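# Move the small gear from the tester to the parts tray

## Task

Lift the small gear out of the tester, set it down inside the parts tray, and finish with the gripper opened so the gear is released.

## Robot and tools

Robot: two arms, left_arm and right_arm, each ending in a parallel gripper. The fingers extend along the gripper's own +z axis and close toward each other along its y axis. The reported end_effector_position is the spot between the finger pads, roughly 1 cm short of the fingertips.

World frame (used in every result): origin on the table surface midway between the arms, +z up, +x out across the table, and left_arm sits toward +y. The arm names do not mean left or right in a picture. Reported hand positions can be slightly wrong, more so when the arm reaches far.

Row format (shared by execute_actions and move): one flat list of 14 numbers, each between -1 and 1, always covering both arms even if one is idle. Order: left_arm dx, dy, dz, rx, ry, rz, opening, then right_arm dx, dy, dz, rx, ry, rz, opening. dx..rz are an offset, not a pose: a target relative to the gripper's measured pose at the start of the action (or, for a move, the pose in the latest result that reports one), expressed in that gripper's own axes. Scale: 1.0 equals 0.6 m for dx, dy, dz and 180 degrees for rotation; rx, ry, rz form a single rotation vector. Opening is absolute, not an offset: +1 fully open (0.094 m), -1 closed. Optionally 12 more numbers in 0..1 may follow: per-joint stiffness multipliers, left_arm's six then right_arm's six, in Joint positions order; they persist until changed.

execute_actions(actions): a list of up to 15 actions. Each action is a table of up to 15 rows, one row per 1/30 s control step; if fewer than 15 rows are given, the last one repeats to fill 15 steps. Every row in an action is measured from the same starting pose, not from the row before it. An empty list just returns the current state and images. Results also list end_effector_position at some steps; HELD with an arm label means that arm's command was partly held back at that step.

move(target, speed, blocking): target is one 14-number row as above, an offset from the last reported pose. Each gripper travels a straight line to its target; both arms finish together, within 0.5 to 10 s (paths longer than 10 s are cut short). speed is top path speed in m/s, 0.002 to 0.5, default 0.25; rotation is capped at twice that value in rad/s. Rotations take the shorter direction. Moves do not avoid obstacles or the other arm, grippers lag and may overshoot speed near full extension. Opening is sent when the move starts. Faster contact means harder impact, and aiming deeper past a contact presses harder. The result adds a move: line with an ending (done, off_target, moving, held, fault) and limits that acted (paced = target clipped; held = some steps blocked, after which the arm may surge), plus each gripper's distance from its target. If only one arm is named, the other finished fine. With blocking=false the result comes after 0.5 s while motion continues; further rows and moves are refused until a result shows it ended, so use wait or stop first.

wait(seconds): 0 to 10; arms keep their last command; a running move carries on and the wait returns early when it ends. stop(): brakes a running move (needs stopping distance; fingers keep moving). zoom_image(camera, region): camera is cam_high, cam_low, cam_left_wrist or cam_right_wrist; region [x0, y0, x1, y1] in that camera's pixels (all 504x504, origin top-left), at most 504 by 504. finished_scene(scene): pass the current scene number; irreversible, and the gear must stay in the tray. Answering without any tool call also ends things.

Controller behaviour: each step the commanded pose is limited to 70 mm and 16 degrees from the measured pose, then damped inverse kinematics chase it, favouring position over orientation. Large offsets may need several actions; after an action the arm stops at its last clipped pose. Hand target lines show where each gripper is currently being driven. Arms usually settle a centimetre or more low, and repeated zero offsets let them droop further. To hold an arm still, in a reply's first call send the offset back to its desired pose, zeros afterwards, and aim higher if it still sags. The robot keeps its last command while you think. A pose unreachable line means a clearance check altered or blocked that arm's command. Joint limits (rad): waist -2.618..3.054, shoulder 0..3.142, elbow 0..3.142, wrist pitch -1.571..1.571, wrist yaw -1.571..1.571, wrist roll -2.094..2.094; elbows never fully straighten.

Gripping: grip_measured uses the same scale as the commanded opening (the last Joint positions value is opening in metres); each gripper may read off by up to about 1 mm. To grasp, command about 0.03 below grip_measured for a firm hold, less for a gentle one. Pad force tops out near 50 to 62 N, lower on very thin parts (under about 2 mm), with a possible brief spike on first contact.

Hazards: do not drop or knock anything off the table, do not let the arms collide or press on each other, avoid slamming or shoving hard. Parts you hold may get tugged and loose items pushed. Carrying a load heats motors: MOTOR HOT warns at 75 °C, 90 °C halts that arm for 10 s, 100 °C makes it go limp and fall (OVER-TEMPERATURE FAULT lines). Keep holds short and motions smooth.

Cameras: cam_high, cam_low, cam_left_wrist, cam_right_wrist, with pinhole+radial calibrations (K, distortion D, T_world_to_cam) given at start; actual poses may differ by a few degrees and millimetres, and results note cameras whose numbers changed.

Each tool is called after ">>>" in YAML: its name, and indented under it one key for each argument.

## Session

I'll start by looking at the current state of the scene.

>>> execute_actions:
  actions: []

Scene clock: 0.00 s.
left_arm: end_effector_position=(+0.3005, +0.0228, +0.3201) grip_measured=+1.000 end_effector_quat_wxyz=(-0.110, -0.409, +0.798, -0.428) | right_arm: end_effector_position=(+0.3859, -0.2676, +0.1939) grip_measured=+1.000 end_effector_quat_wxyz=(+0.206, -0.104, +0.949, +0.217)
Joint positions: left_arm=[-0.181  1.477  1.665 -1.143  0.727 -1.542  0.094] | right_arm=[-0.096  1.511  1.362 -1.018 -0.467 -0.11   0.094]
Joint velocities: left_arm=[-0.007  0.022 -0.007 -0.022  0.066 -0.066  0.   ] | right_arm=[ 0.017 -0.022  0.002 -0.051 -0.037 -0.022  0.   ]
Motor temperatures (°C, as the motors report them): left_arm=[24 23 23 21 23 23] | right_arm=[22 21 23 21 21 24]
Hand target (left_arm): +0.298, +0.023, +0.322; -0.110, -0.407, +0.799, -0.428
Hand target (right_arm): +0.385, -0.267, +0.197; +0.209, -0.106, +0.947, +0.219
Joint stiffness scale: left_arm=[1. 1. 1. 1. 1. 1.] | right_arm=[1. 1. 1. 1. 1. 1.]

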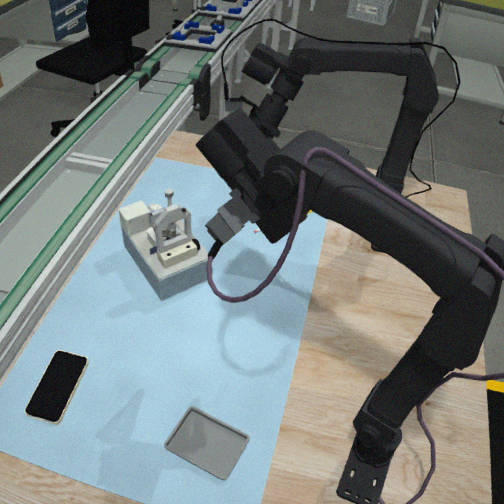

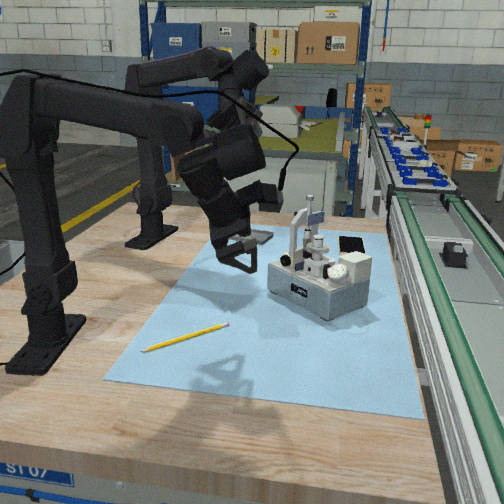

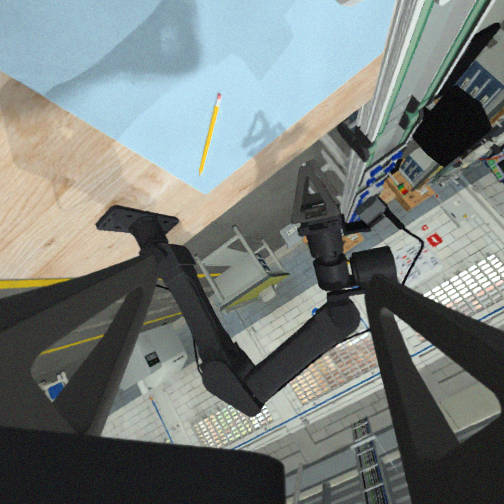

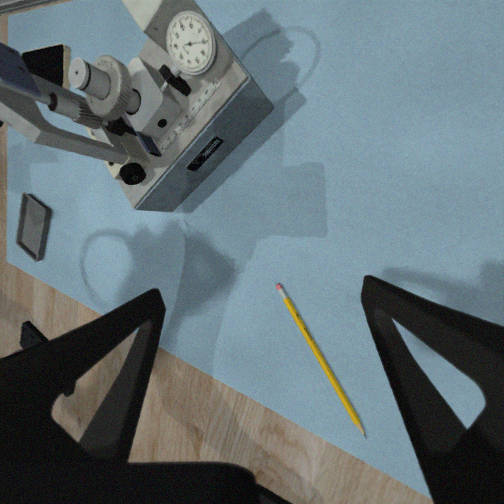

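>>> zoom_image:
  camera: "cam_high"
  region: [100, 170, 240, 310]

>>> zoom_image:
  camera: "cam_low"
  region: [250, 180, 400, 330]

>>> zoom_image:
  camera: "cam_right_wrist"
  region: [0, 0, 280, 220]

Region (100, 170, 240, 310) of cam_high's 504x504 image, scaled by 3.600, with more detail than that image has.

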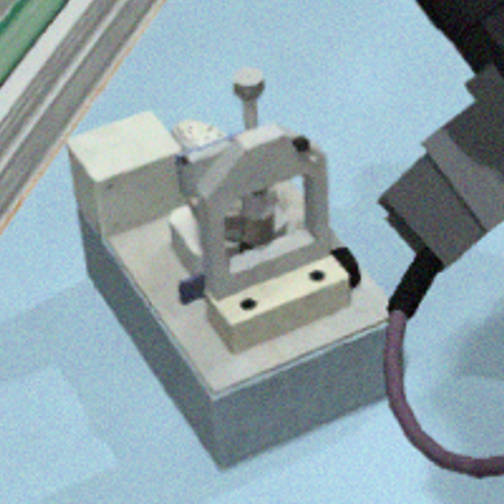

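Region (250, 180, 400, 330) of cam_low's 504x504 image, scaled by 3.360, with more detail than that image has.

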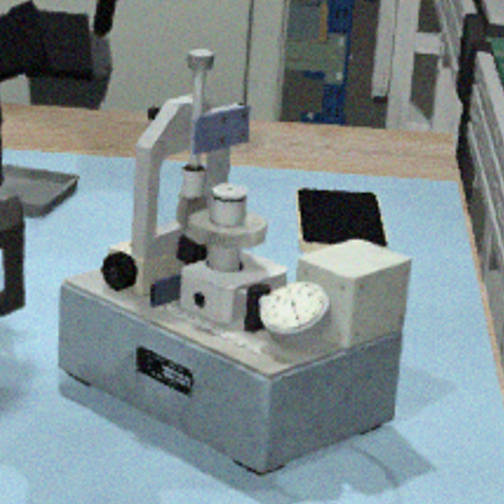

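Region (0, 0, 280, 220) of cam_right_wrist's 504x504 image, scaled by 1.800, with more detail than that image has; it fills the top 396 rows of this view, and the rest is white.

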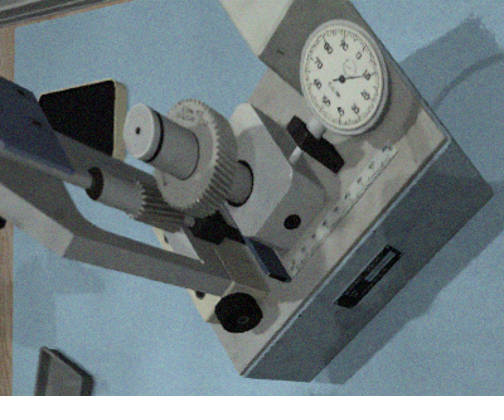

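>>> zoom_image:
  camera: "cam_low"
  region: [275, 185, 355, 285]

>>> zoom_image:
  camera: "cam_high"
  region: [135, 180, 215, 275]

>>> zoom_image:
  camera: "cam_right_wrist"
  region: [0, 30, 190, 200]

Region (275, 185, 355, 285) of cam_low's 504x504 image, scaled by 5.040, with more detail than that image has; it fills the left 403 columns of this view, and the rest is white.

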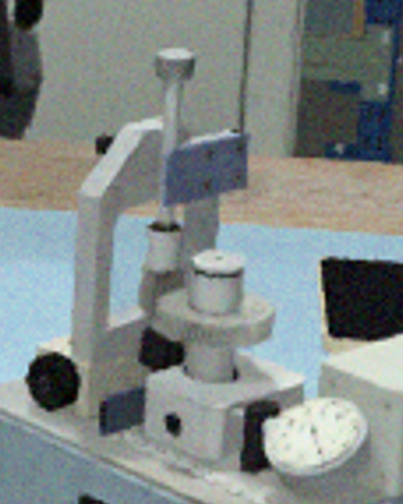

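Region (135, 180, 215, 275) of cam_high's 504x504 image, scaled by 5.305, with more detail than that image has; it fills the left 424 columns of this view, and the rest is white.

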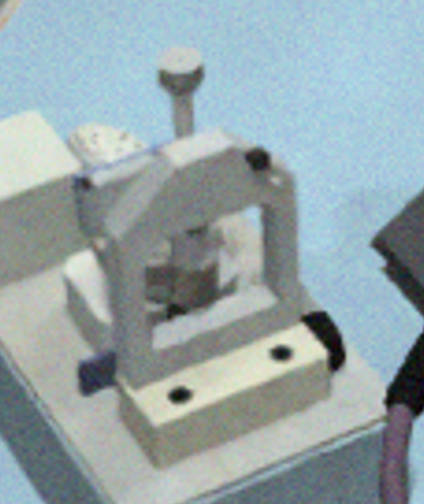

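Region (0, 30, 190, 200) of cam_right_wrist's 504x504 image, scaled by 2.653, with more detail than that image has; it fills the top 451 rows of this view, and the rest is white.

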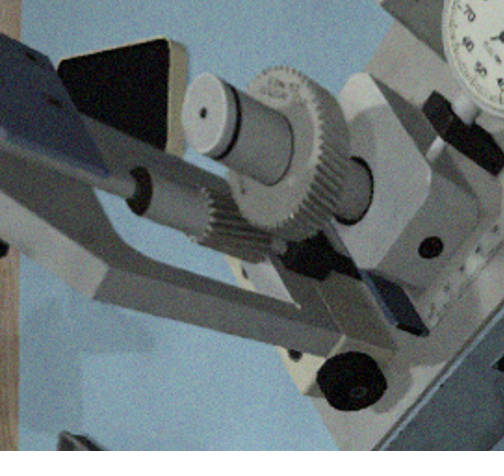

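>>> move:
  target: [-0.2587, 0.0670, 0.1762, 0.1238, -0.3081, 0.6101, 1.0, -0.0958, 0.2375, 0.0415, -0.0522, -0.1925, -0.2030, 1.0]
  speed: 0.4

Scene clock: 14.00 s.
left_arm: end_effector_position=(+0.3942, +0.0381, +0.1552) grip_measured=+1.000 end_effector_quat_wxyz=(+0.665, +0.251, +0.658, -0.250) | right_arm: end_effector_position=(+0.4090, -0.1289, +0.2562) grip_measured=+1.000 end_effector_quat_wxyz=(+0.526, -0.334, +0.746, +0.235)
Joint positions: left_arm=[-0.209  1.773  0.438  1.345  0.343  0.002  0.094] | right_arm=[ 0.257  1.337  0.965 -0.011 -0.447 -0.173  0.094]
Joint velocities: left_arm=[-0.007 -0.012 -0.007  0.007  0.037 -0.022  0.   ] | right_arm=[ 0.002 -0.002 -0.002 -0.007 -0.007 -0.007  0.   ]
Motor temperatures (°C, as the motors report them): left_arm=[24 24 25 24 23 23] | right_arm=[22 24 25 22 21 24]
Hand target (left_arm): +0.393, +0.041, +0.149; +0.661, +0.254, +0.661, -0.248
Hand target (right_arm): +0.406, -0.125, +0.250; +0.521, -0.340, +0.747, +0.235
Off the commanded pose (left_arm): 0.008 m, 1 deg.
Off the commanded pose (right_arm): 0.008 m, 1 deg.
Joint stiffness scale: left_arm=[1. 1. 1. 1. 1. 1.] | right_arm=[1. 1. 1. 1. 1. 1.]
move: done
camera_calibration (this result's frames):
cam_left_wrist: T_world_to_cam=[[-0.62492, -0.777486, 0.0706466, 0.274602], [-0.471512, 0.30376, -0.827893, 0.318591], [0.622215, -0.550678, -0.556419, -0.0317687], [0, 0, 0, 1]] pos_world=[0.341591, 0.0992299, 0.226683]
cam_right_wrist: T_world_to_cam=[[0.728319, -0.677848, -0.100366, -0.358821], [-0.574547, -0.524263, -0.628525, 0.360375], [0.373426, 0.515432, -0.771287, 0.216432], [0, 0, 0, 1]] pos_world=[0.387567, -0.165851, 0.357423]

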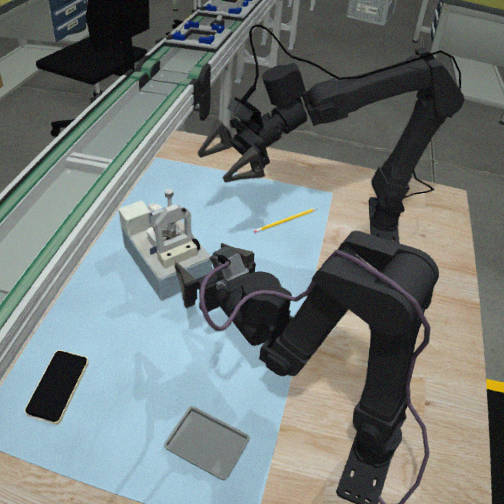

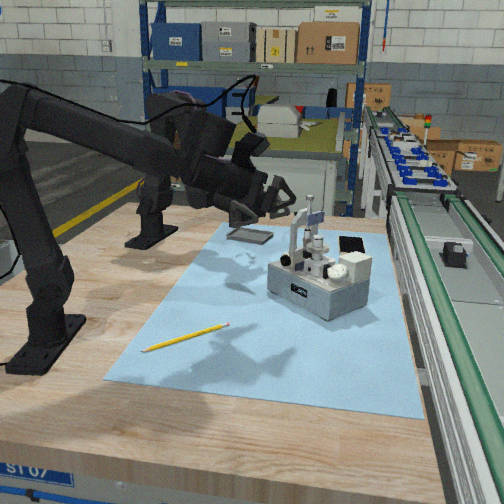

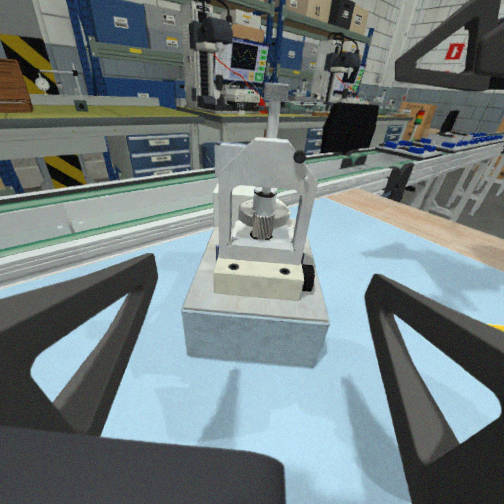

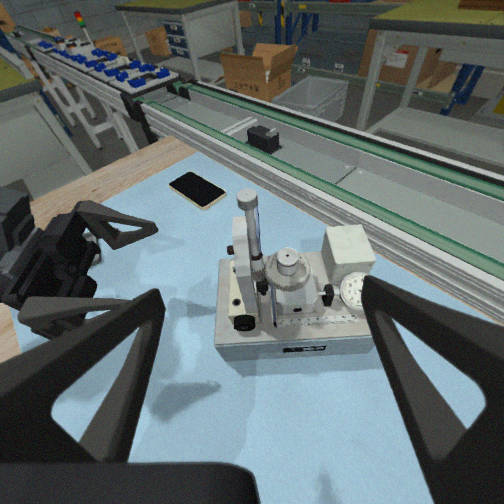

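>>> zoom_image:
  camera: "cam_left_wrist"
  region: [190, 70, 350, 310]

>>> zoom_image:
  camera: "cam_left_wrist"
  region: [210, 160, 330, 280]

>>> zoom_image:
  camera: "cam_right_wrist"
  region: [200, 180, 380, 360]

>>> zoom_image:
  camera: "cam_right_wrist"
  region: [0, 170, 200, 370]

Region (190, 70, 350, 310) of cam_left_wrist's 504x504 image, scaled by 2.100, with more detail than that image has.

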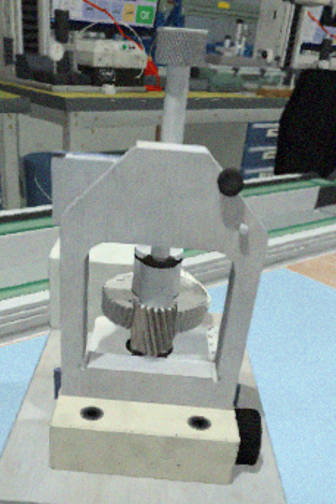

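Region (210, 160, 330, 280) of cam_left_wrist's 504x504 image, scaled by 4.200, with more detail than that image has.

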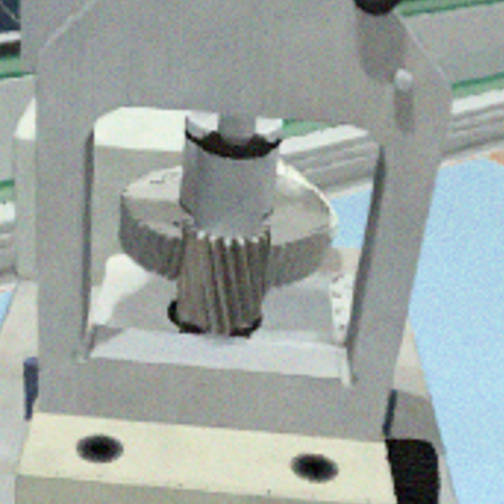

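Region (200, 180, 380, 360) of cam_right_wrist's 504x504 image, scaled by 2.800, with more detail than that image has.

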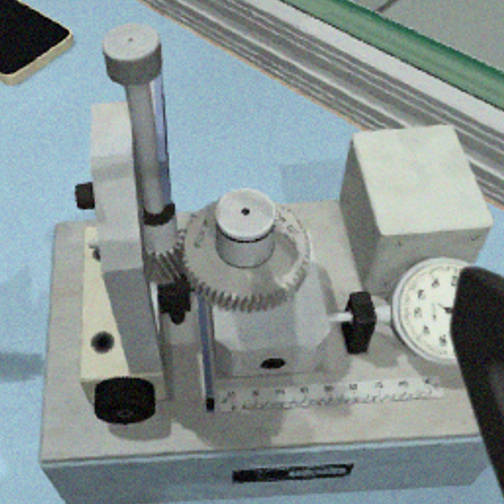

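Region (0, 170, 200, 370) of cam_right_wrist's 504x504 image, scaled by 2.520, with more detail than that image has.

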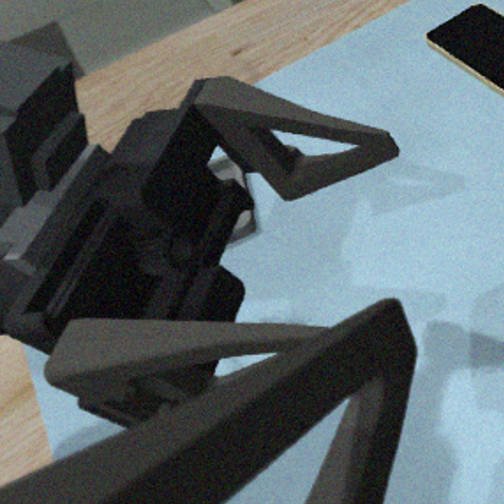

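>>> zoom_image:
  camera: "cam_left_wrist"
  region: [235, 180, 295, 250]

>>> zoom_image:
  camera: "cam_right_wrist"
  region: [220, 230, 310, 320]

Region (235, 180, 295, 250) of cam_left_wrist's 504x504 image, scaled by 7.200, with more detail than that image has; it fills the left 432 columns of this view, and the rest is white.

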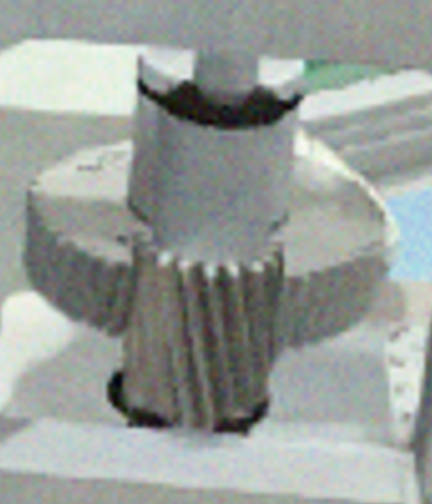

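Region (220, 230, 310, 320) of cam_right_wrist's 504x504 image, scaled by 5.600, with more detail than that image has.

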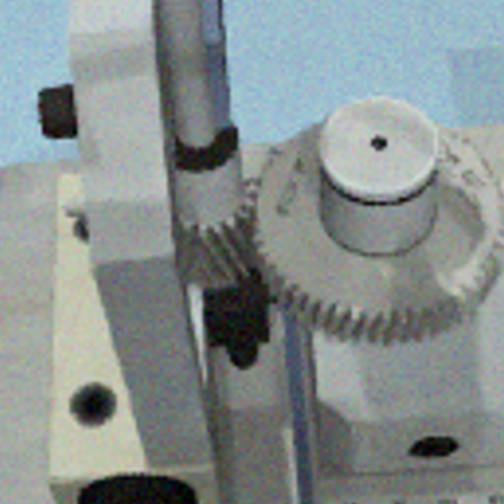

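>>> zoom_image:
  camera: "cam_high"
  region: [150, 90, 310, 330]

>>> zoom_image:
  camera: "cam_left_wrist"
  region: [344, 0, 504, 130]

>>> zoom_image:
  camera: "cam_low"
  region: [200, 130, 340, 270]

Region (150, 90, 310, 330) of cam_high's 504x504 image, scaled by 2.100, with more detail than that image has.

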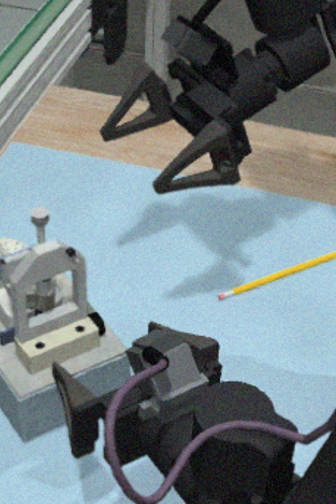

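Region (344, 0, 504, 130) of cam_left_wrist's 504x504 image, scaled by 3.150, with more detail than that image has; it fills the top 410 rows of this view, and the rest is white.

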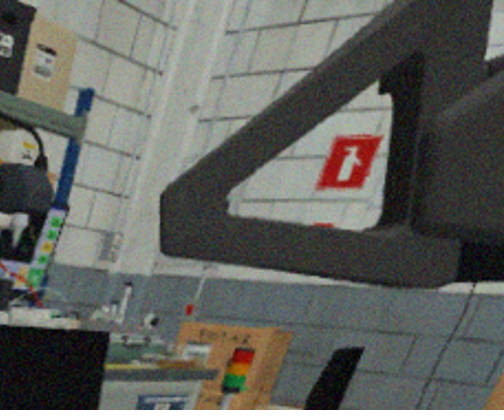

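Region (200, 130, 340, 270) of cam_low's 504x504 image, scaled by 3.600, with more detail than that image has.

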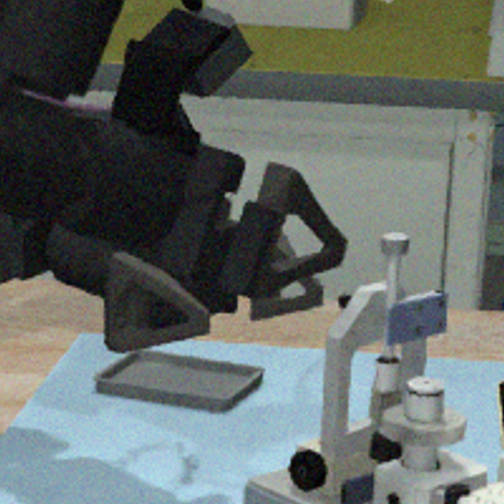

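>>> move:
  target: [0.045, 0.0037, 0.1227, 0.0, 0.036, 0.0, -0.36, -0.0207, 0.0063, 0.1277, 0.0, 0.0, 0.0, -0.23]
  speed: 0.15

Scene clock: 24.57 s.
left_arm: end_effector_position=(+0.4486, -0.0042, +0.1358) grip_measured=-0.357 end_effector_quat_wxyz=(+0.635, +0.262, +0.687, -0.239) | right_arm: end_effector_position=(+0.4553, -0.0757, +0.2333) grip_measured=-0.228 end_effector_quat_wxyz=(+0.517, -0.335, +0.753, +0.232)
Joint positions: left_arm=[-0.267  1.938  0.722  1.132  0.285  0.028  0.03 ] | right_arm=[ 0.358  1.604  1.129  0.085 -0.348 -0.137  0.036]
Joint velocities: left_arm=[ 0.012  0.007  0.007  0.022 -0.051 -0.007 -0.   ] | right_arm=[ 0.002  0.002 -0.007 -0.007  0.051 -0.022 -0.   ]
Motor temperatures (°C, as the motors report them): left_arm=[24 25 24 26 23 23] | right_arm=[22 24 26 25 21 24]
Hand target (left_arm): +0.451, -0.008, +0.129; +0.627, +0.264, +0.694, -0.235
Hand target (right_arm): +0.457, -0.070, +0.243; +0.526, -0.334, +0.746, +0.235
Off the commanded pose (left_arm): 0.009 m, 1 deg.
Off the commanded pose (right_arm): 0.011 m, 1 deg.
Joint stiffness scale: left_arm=[1. 1. 1. 1. 1. 1.] | right_arm=[1. 1. 1. 1. 1. 1.]
move: off_target (right_arm)
camera_calibration (this result's frames):
cam_left_wrist: T_world_to_cam=[[-0.62122, -0.780726, 0.0674736, 0.275819], [-0.525536, 0.351196, -0.774902, 0.35828], [0.58129, -0.516845, -0.628469, -0.071414], [0, 0, 0, 1]] pos_world=[0.401146, 0.0526028, 0.21414]
cam_right_wrist: T_world_to_cam=[[0.724562, -0.681462, -0.103052, -0.356729], [-0.586894, -0.531671, -0.61064, 0.401329], [0.361338, 0.502927, -0.785175, 0.161803], [0, 0, 0, 1]] pos_world=[0.435544, -0.111098, 0.335349]

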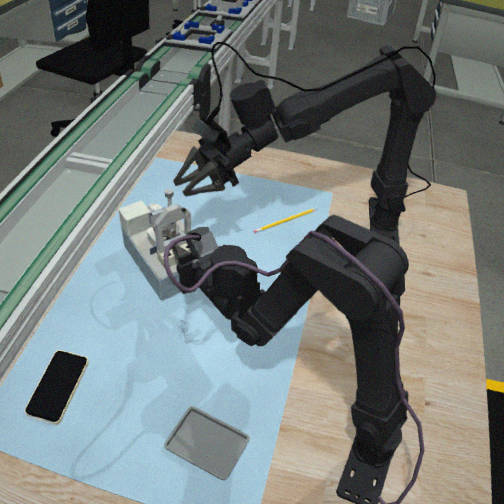

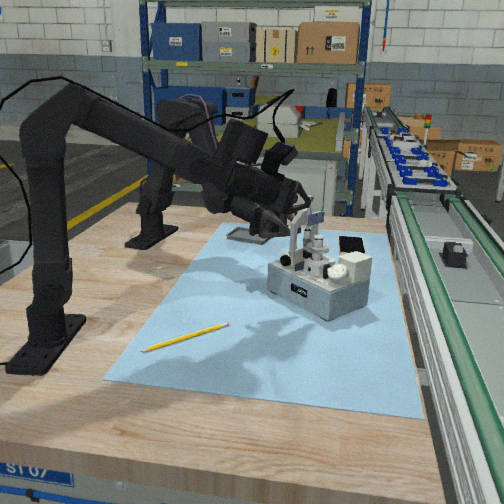

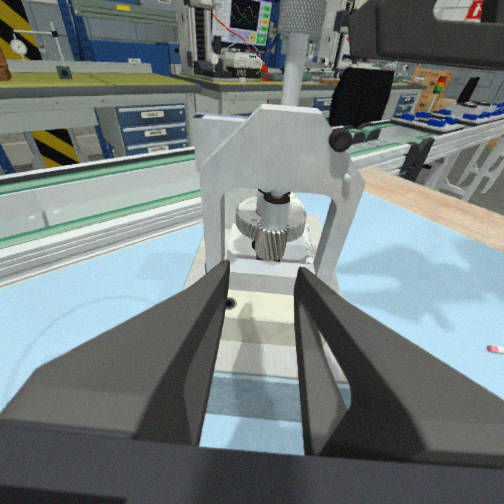

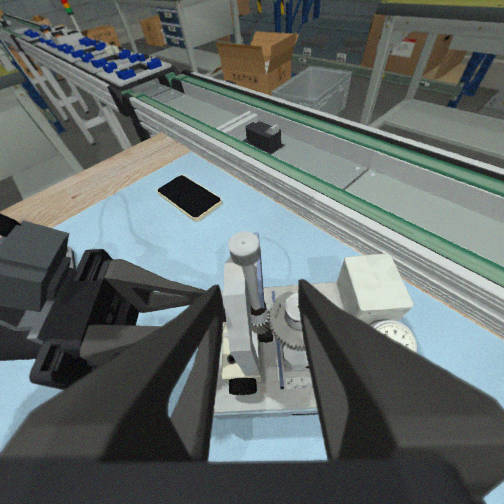

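>>> zoom_image:
  camera: "cam_left_wrist"
  region: [190, 160, 370, 320]

>>> zoom_image:
  camera: "cam_right_wrist"
  region: [170, 220, 350, 400]

>>> zoom_image:
  camera: "cam_low"
  region: [230, 160, 350, 280]

Region (190, 160, 370, 320) of cam_left_wrist's 504x504 image, scaled by 2.800, with more detail than that image has.

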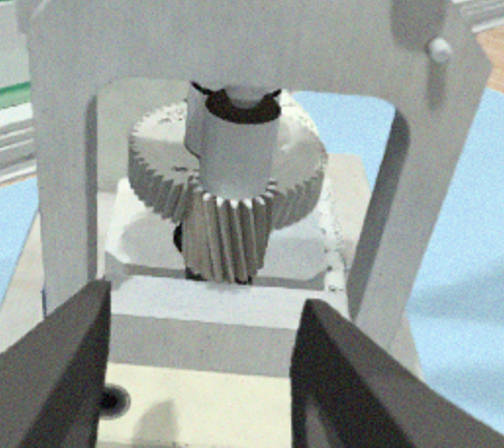

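Region (170, 220, 350, 400) of cam_right_wrist's 504x504 image, scaled by 2.800, with more detail than that image has.

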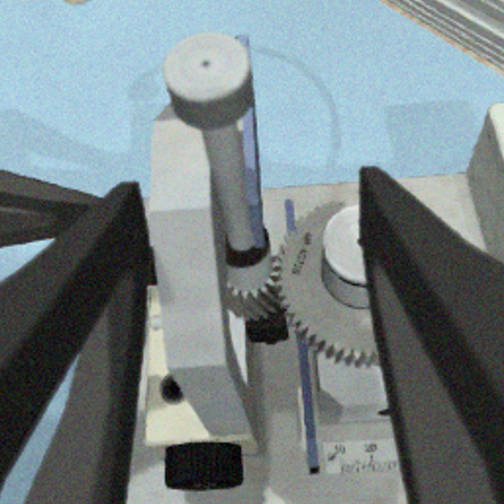

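Region (230, 160, 350, 280) of cam_low's 504x504 image, scaled by 4.200, with more detail than that image has.

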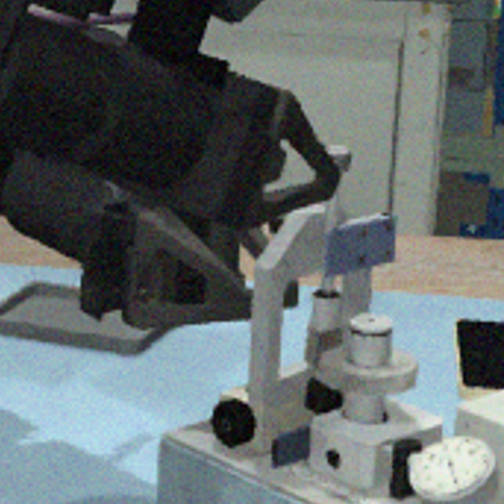

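>>> zoom_image:
  camera: "cam_left_wrist"
  region: [254, 0, 504, 160]

>>> zoom_image:
  camera: "cam_high"
  region: [130, 140, 250, 290]

Region (254, 0, 504, 160) of cam_left_wrist's 504x504 image, scaled by 2.016, with more detail than that image has; it fills the top 323 rows of this view, and the rest is white.

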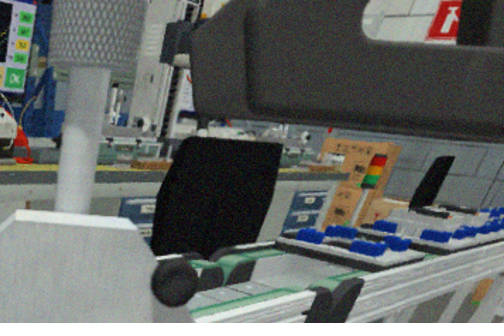

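Region (130, 140, 250, 290) of cam_high's 504x504 image, scaled by 3.360, with more detail than that image has; it fills the left 403 columns of this view, and the rest is white.

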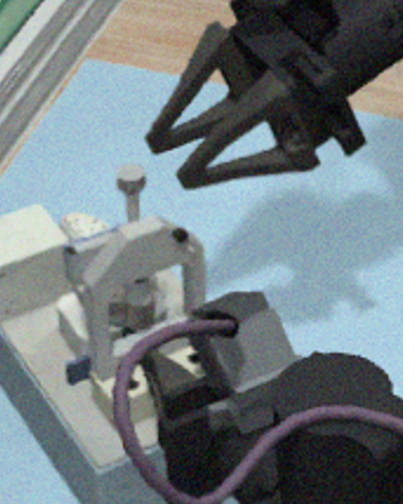

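>>> move:
  target: [0.0218, -0.0120, 0.0592, 0.0, 0.0067, 0.0, -0.36, -0.0363, 0.0168, 0.0565, 0.0, -0.007, 0.0, -0.23]
  speed: 0.08

Scene clock: 35.60 s.
left_arm: end_effector_position=(+0.4670, -0.0284, +0.1258) grip_measured=-0.357 end_effector_quat_wxyz=(+0.634, +0.265, +0.686, -0.240) | right_arm: end_effector_position=(+0.4727, -0.0457, +0.2352) grip_measured=-0.228 end_effector_quat_wxyz=(+0.521, -0.334, +0.751, +0.232)
Joint positions: left_arm=[-0.304  2.044  0.837  1.123  0.252  0.028  0.03 ] | right_arm=[ 0.41   1.711  1.245  0.091 -0.3   -0.114  0.036]
Joint velocities: left_arm=[-0.002  0.002 -0.002 -0.022 -0.022 -0.022 -0.001] | right_arm=[ 0.012  0.002 -0.007  0.022  0.007  0.037 -0.001]
Motor temperatures (°C, as the motors report them): left_arm=[24 26 25 26 23 23] | right_arm=[22 25 28 26 21 24]
Hand target (left_arm): +0.470, -0.032, +0.120; +0.627, +0.265, +0.693, -0.236
Hand target (right_arm): +0.474, -0.040, +0.242; +0.526, -0.332, +0.747, +0.235
Off the commanded pose (left_arm): 0.008 m, 1 deg.
Off the commanded pose (right_arm): 0.009 m, 1 deg.
Joint stiffness scale: left_arm=[1. 1. 1. 1. 1. 1.] | right_arm=[1. 1. 1. 1. 1. 1.]
move: done
camera_calibration (this result's frames):
cam_left_wrist: T_world_to_cam=[[-0.625275, -0.777714, 0.06475, 0.271376], [-0.522549, 0.355608, -0.77491, 0.367389], [0.579633, -0.518367, -0.628746, -0.100099], [0, 0, 0, 1]] pos_world=[0.419684, 0.028518, 0.204185]
cam_right_wrist: T_world_to_cam=[[0.724476, -0.68168, -0.102212, -0.348804], [-0.583762, -0.527917, -0.616868, 0.428841], [0.366547, 0.506574, -0.780402, 0.138569], [0, 0, 0, 1]] pos_world=[0.452249, -0.0815753, 0.337025]

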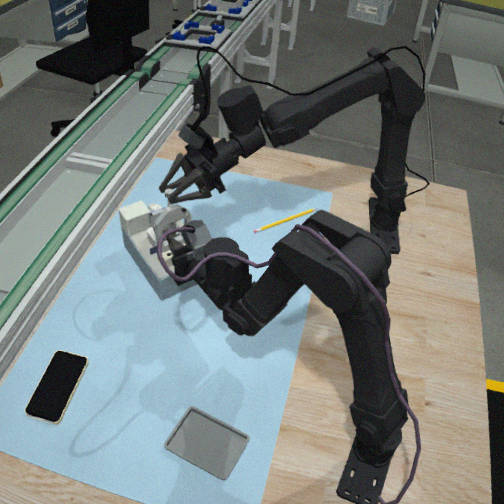

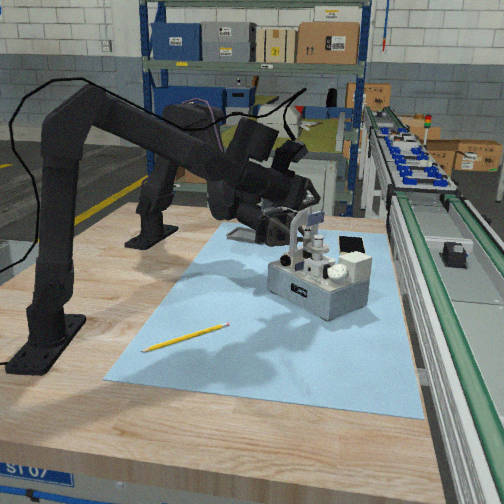

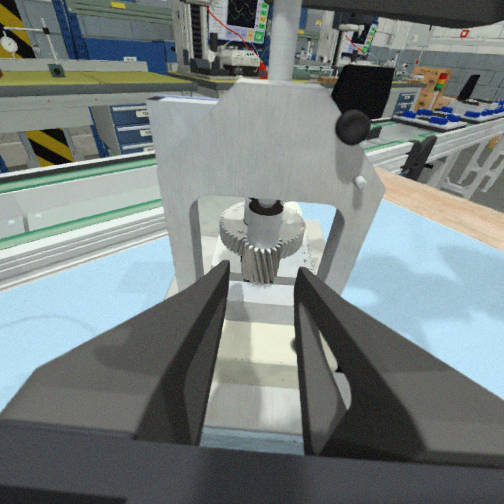

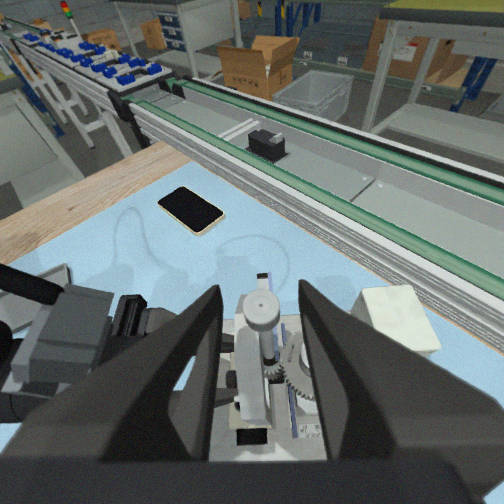

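>>> zoom_image:
  camera: "cam_left_wrist"
  region: [170, 170, 370, 340]

>>> zoom_image:
  camera: "cam_right_wrist"
  region: [180, 260, 360, 460]

>>> zoom_image:
  camera: "cam_low"
  region: [250, 165, 350, 275]

>>> zoom_image:
  camera: "cam_high"
  region: [130, 150, 230, 270]

Region (170, 170, 370, 340) of cam_left_wrist's 504x504 image, scaled by 2.520, with more detail than that image has; it fills the top 428 rows of this view, and the rest is white.

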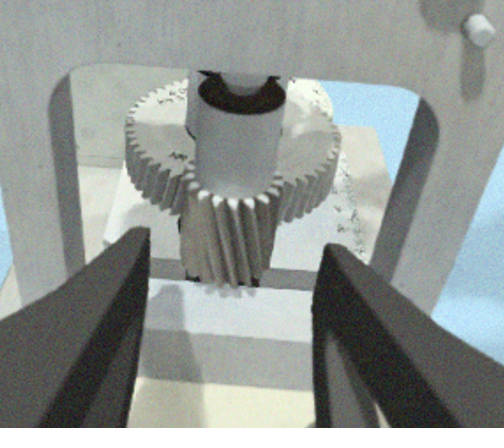

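Region (180, 260, 360, 460) of cam_right_wrist's 504x504 image, scaled by 2.520, with more detail than that image has; it fills the left 454 columns of this view, and the rest is white.

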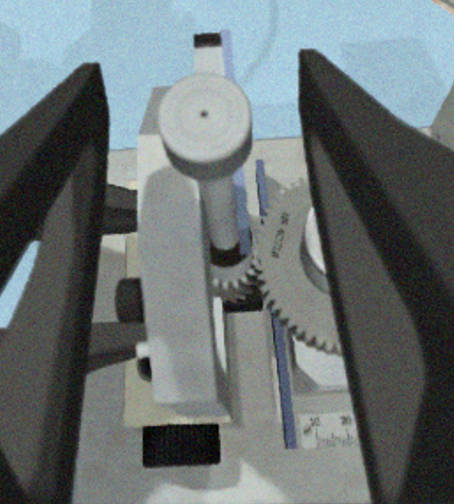

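Region (250, 165, 350, 275) of cam_low's 504x504 image, scaled by 4.582, with more detail than that image has; it fills the left 458 columns of this view, and the rest is white.

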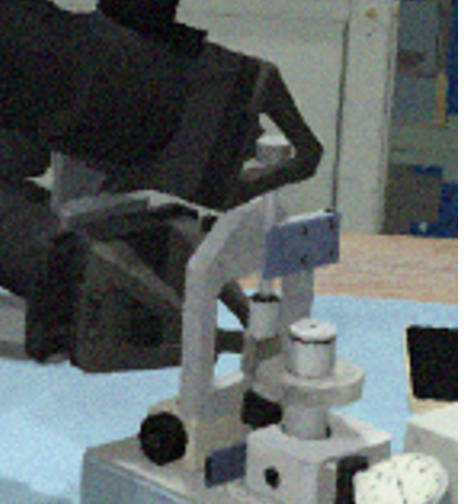

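Region (130, 150, 230, 270) of cam_high's 504x504 image, scaled by 4.200, with more detail than that image has.

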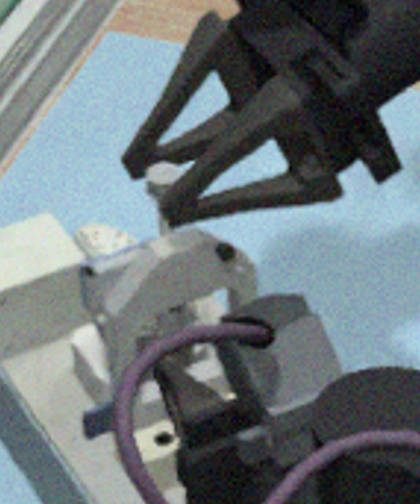

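>>> zoom_image:
  camera: "cam_left_wrist"
  region: [230, 0, 430, 100]

>>> zoom_image:
  camera: "cam_high"
  region: [150, 170, 200, 220]

>>> zoom_image:
  camera: "cam_low"
  region: [285, 170, 335, 230]

Region (230, 0, 430, 100) of cam_left_wrist's 504x504 image, scaled by 2.520, with more detail than that image has.

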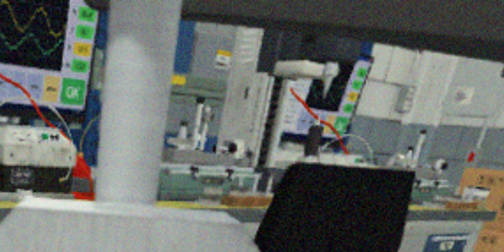

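Region (150, 170, 200, 220) of cam_high's 504x504 image, scaled by 10.080, with more detail than that image has.

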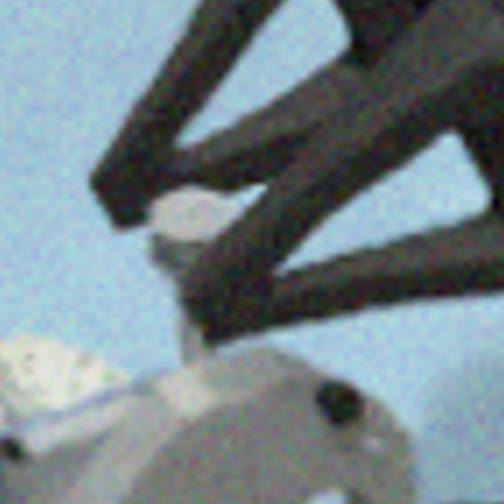

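Region (285, 170, 335, 230) of cam_low's 504x504 image, scaled by 8.400, with more detail than that image has.

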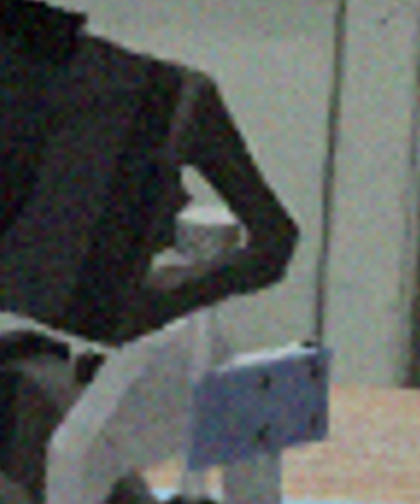

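>>> move:
  target: [0.0045, 0.0, 0.0433, 0.0, 0.006, 0.0, -0.36, -0.012, 0.0047, 0.0115, 0.0, -0.005, 0.0, -0.23]
  speed: 0.05

Scene clock: 39.23 s.
left_arm: end_effector_position=(+0.4836, -0.0411, +0.1280) grip_measured=-0.357 end_effector_quat_wxyz=(+0.635, +0.266, +0.684, -0.241) | right_arm: end_effector_position=(+0.4756, -0.0454, +0.2289) grip_measured=-0.228 end_effector_quat_wxyz=(+0.518, -0.331, +0.755, +0.230)
Joint positions: left_arm=[-0.313  2.09   0.931  1.08   0.247  0.028  0.03 ] | right_arm=[ 0.41   1.726  1.245  0.098 -0.293 -0.111  0.036]
Joint velocities: left_arm=[-0.007 -0.007 -0.017 -0.037  0.007  0.022 -0.   ] | right_arm=[-0.007 -0.007 -0.007  0.037 -0.007 -0.022  0.   ]
Motor temperatures (°C, as the motors report them): left_arm=[24 27 26 26 23 23] | right_arm=[22 26 29 26 21 24]
Hand target (left_arm): +0.486, -0.045, +0.121; +0.628, +0.267, +0.692, -0.237
Hand target (right_arm): +0.476, -0.037, +0.240; +0.526, -0.332, +0.747, +0.235
Off the commanded pose (left_arm): 0.009 m, 1 deg.
Off the commanded pose (right_arm): 0.014 m, 1 deg.
Joint stiffness scale: left_arm=[1. 1. 1. 1. 1. 1.] | right_arm=[1. 1. 1. 1. 1. 1.]
move: off_target (right_arm)
camera_calibration (this result's frames):
cam_left_wrist: T_world_to_cam=[[-0.627932, -0.775679, 0.0634274, 0.273274], [-0.518151, 0.35586, -0.777743, 0.380574], [0.580708, -0.521234, -0.625375, -0.11595], [0, 0, 0, 1]] pos_world=[0.436125, 0.0161049, 0.206143]
cam_right_wrist: T_world_to_cam=[[0.718646, -0.687449, -0.104699, -0.348268], [-0.592462, -0.526481, -0.609759, 0.429357], [0.364056, 0.500231, -0.785641, 0.134492], [0, 0, 0, 1]] pos_world=[0.455696, -0.0806458, 0.331003]

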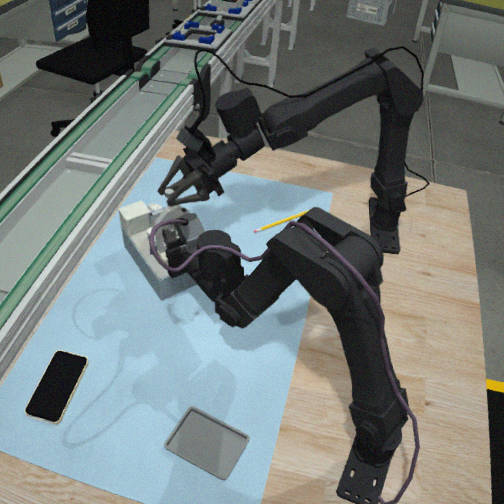

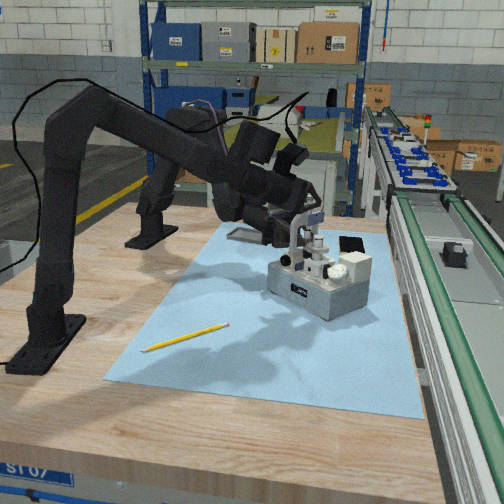

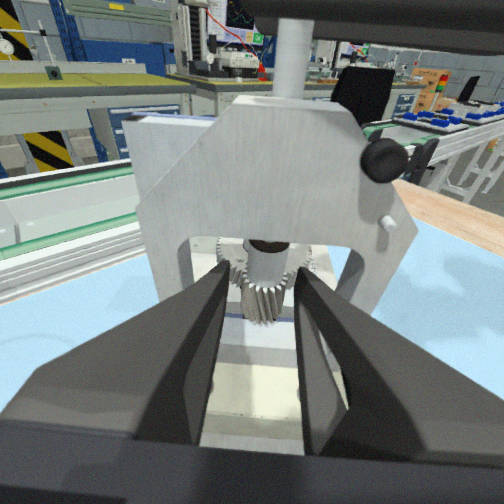

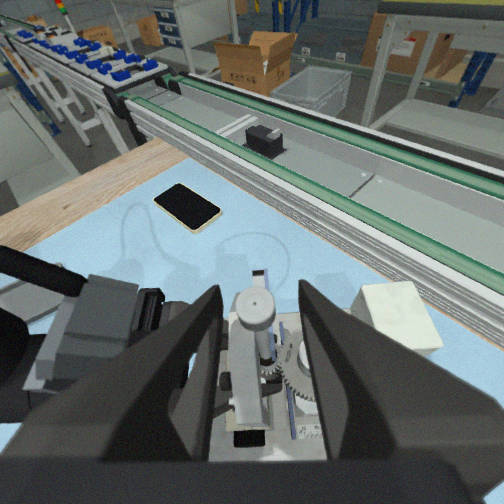

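>>> zoom_image:
  camera: "cam_left_wrist"
  region: [170, 220, 370, 380]

>>> zoom_image:
  camera: "cam_right_wrist"
  region: [200, 260, 340, 440]

>>> zoom_image:
  camera: "cam_low"
  region: [270, 175, 350, 275]

>>> zoom_image:
  camera: "cam_high"
  region: [145, 165, 205, 225]

Region (170, 220, 370, 380) of cam_left_wrist's 504x504 image, scaled by 2.520, with more detail than that image has; it fills the top 403 rows of this view, and the rest is white.

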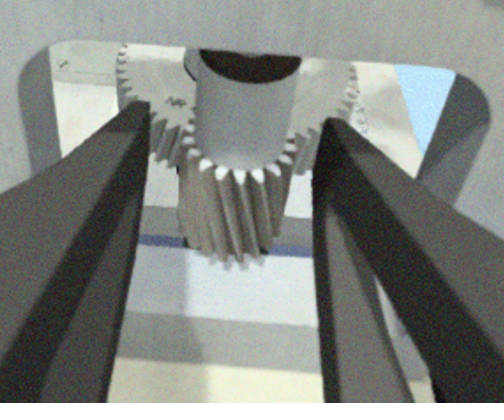

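Region (200, 260, 340, 440) of cam_right_wrist's 504x504 image, scaled by 2.800, with more detail than that image has.

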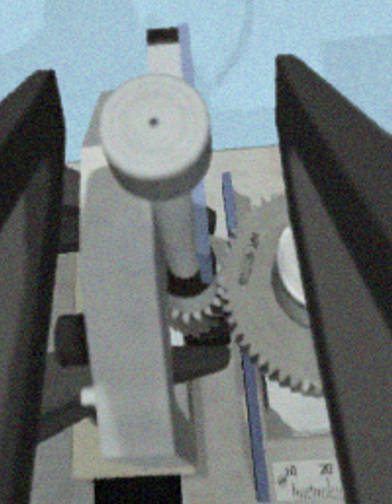

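Region (270, 175, 350, 275) of cam_low's 504x504 image, scaled by 5.040, with more detail than that image has; it fills the left 403 columns of this view, and the rest is white.

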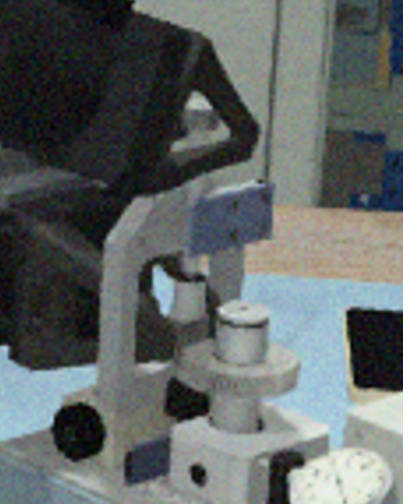

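Region (145, 165, 205, 225) of cam_high's 504x504 image, scaled by 8.400, with more detail than that image has.

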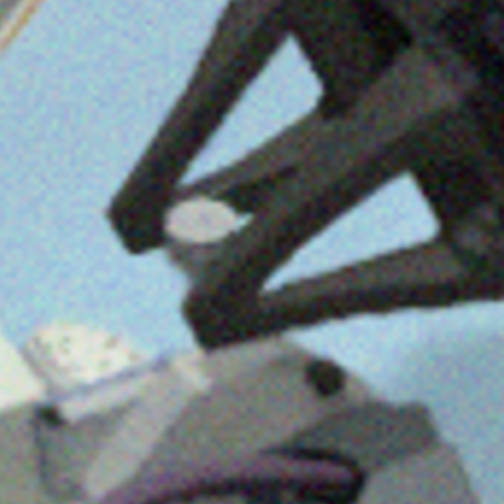

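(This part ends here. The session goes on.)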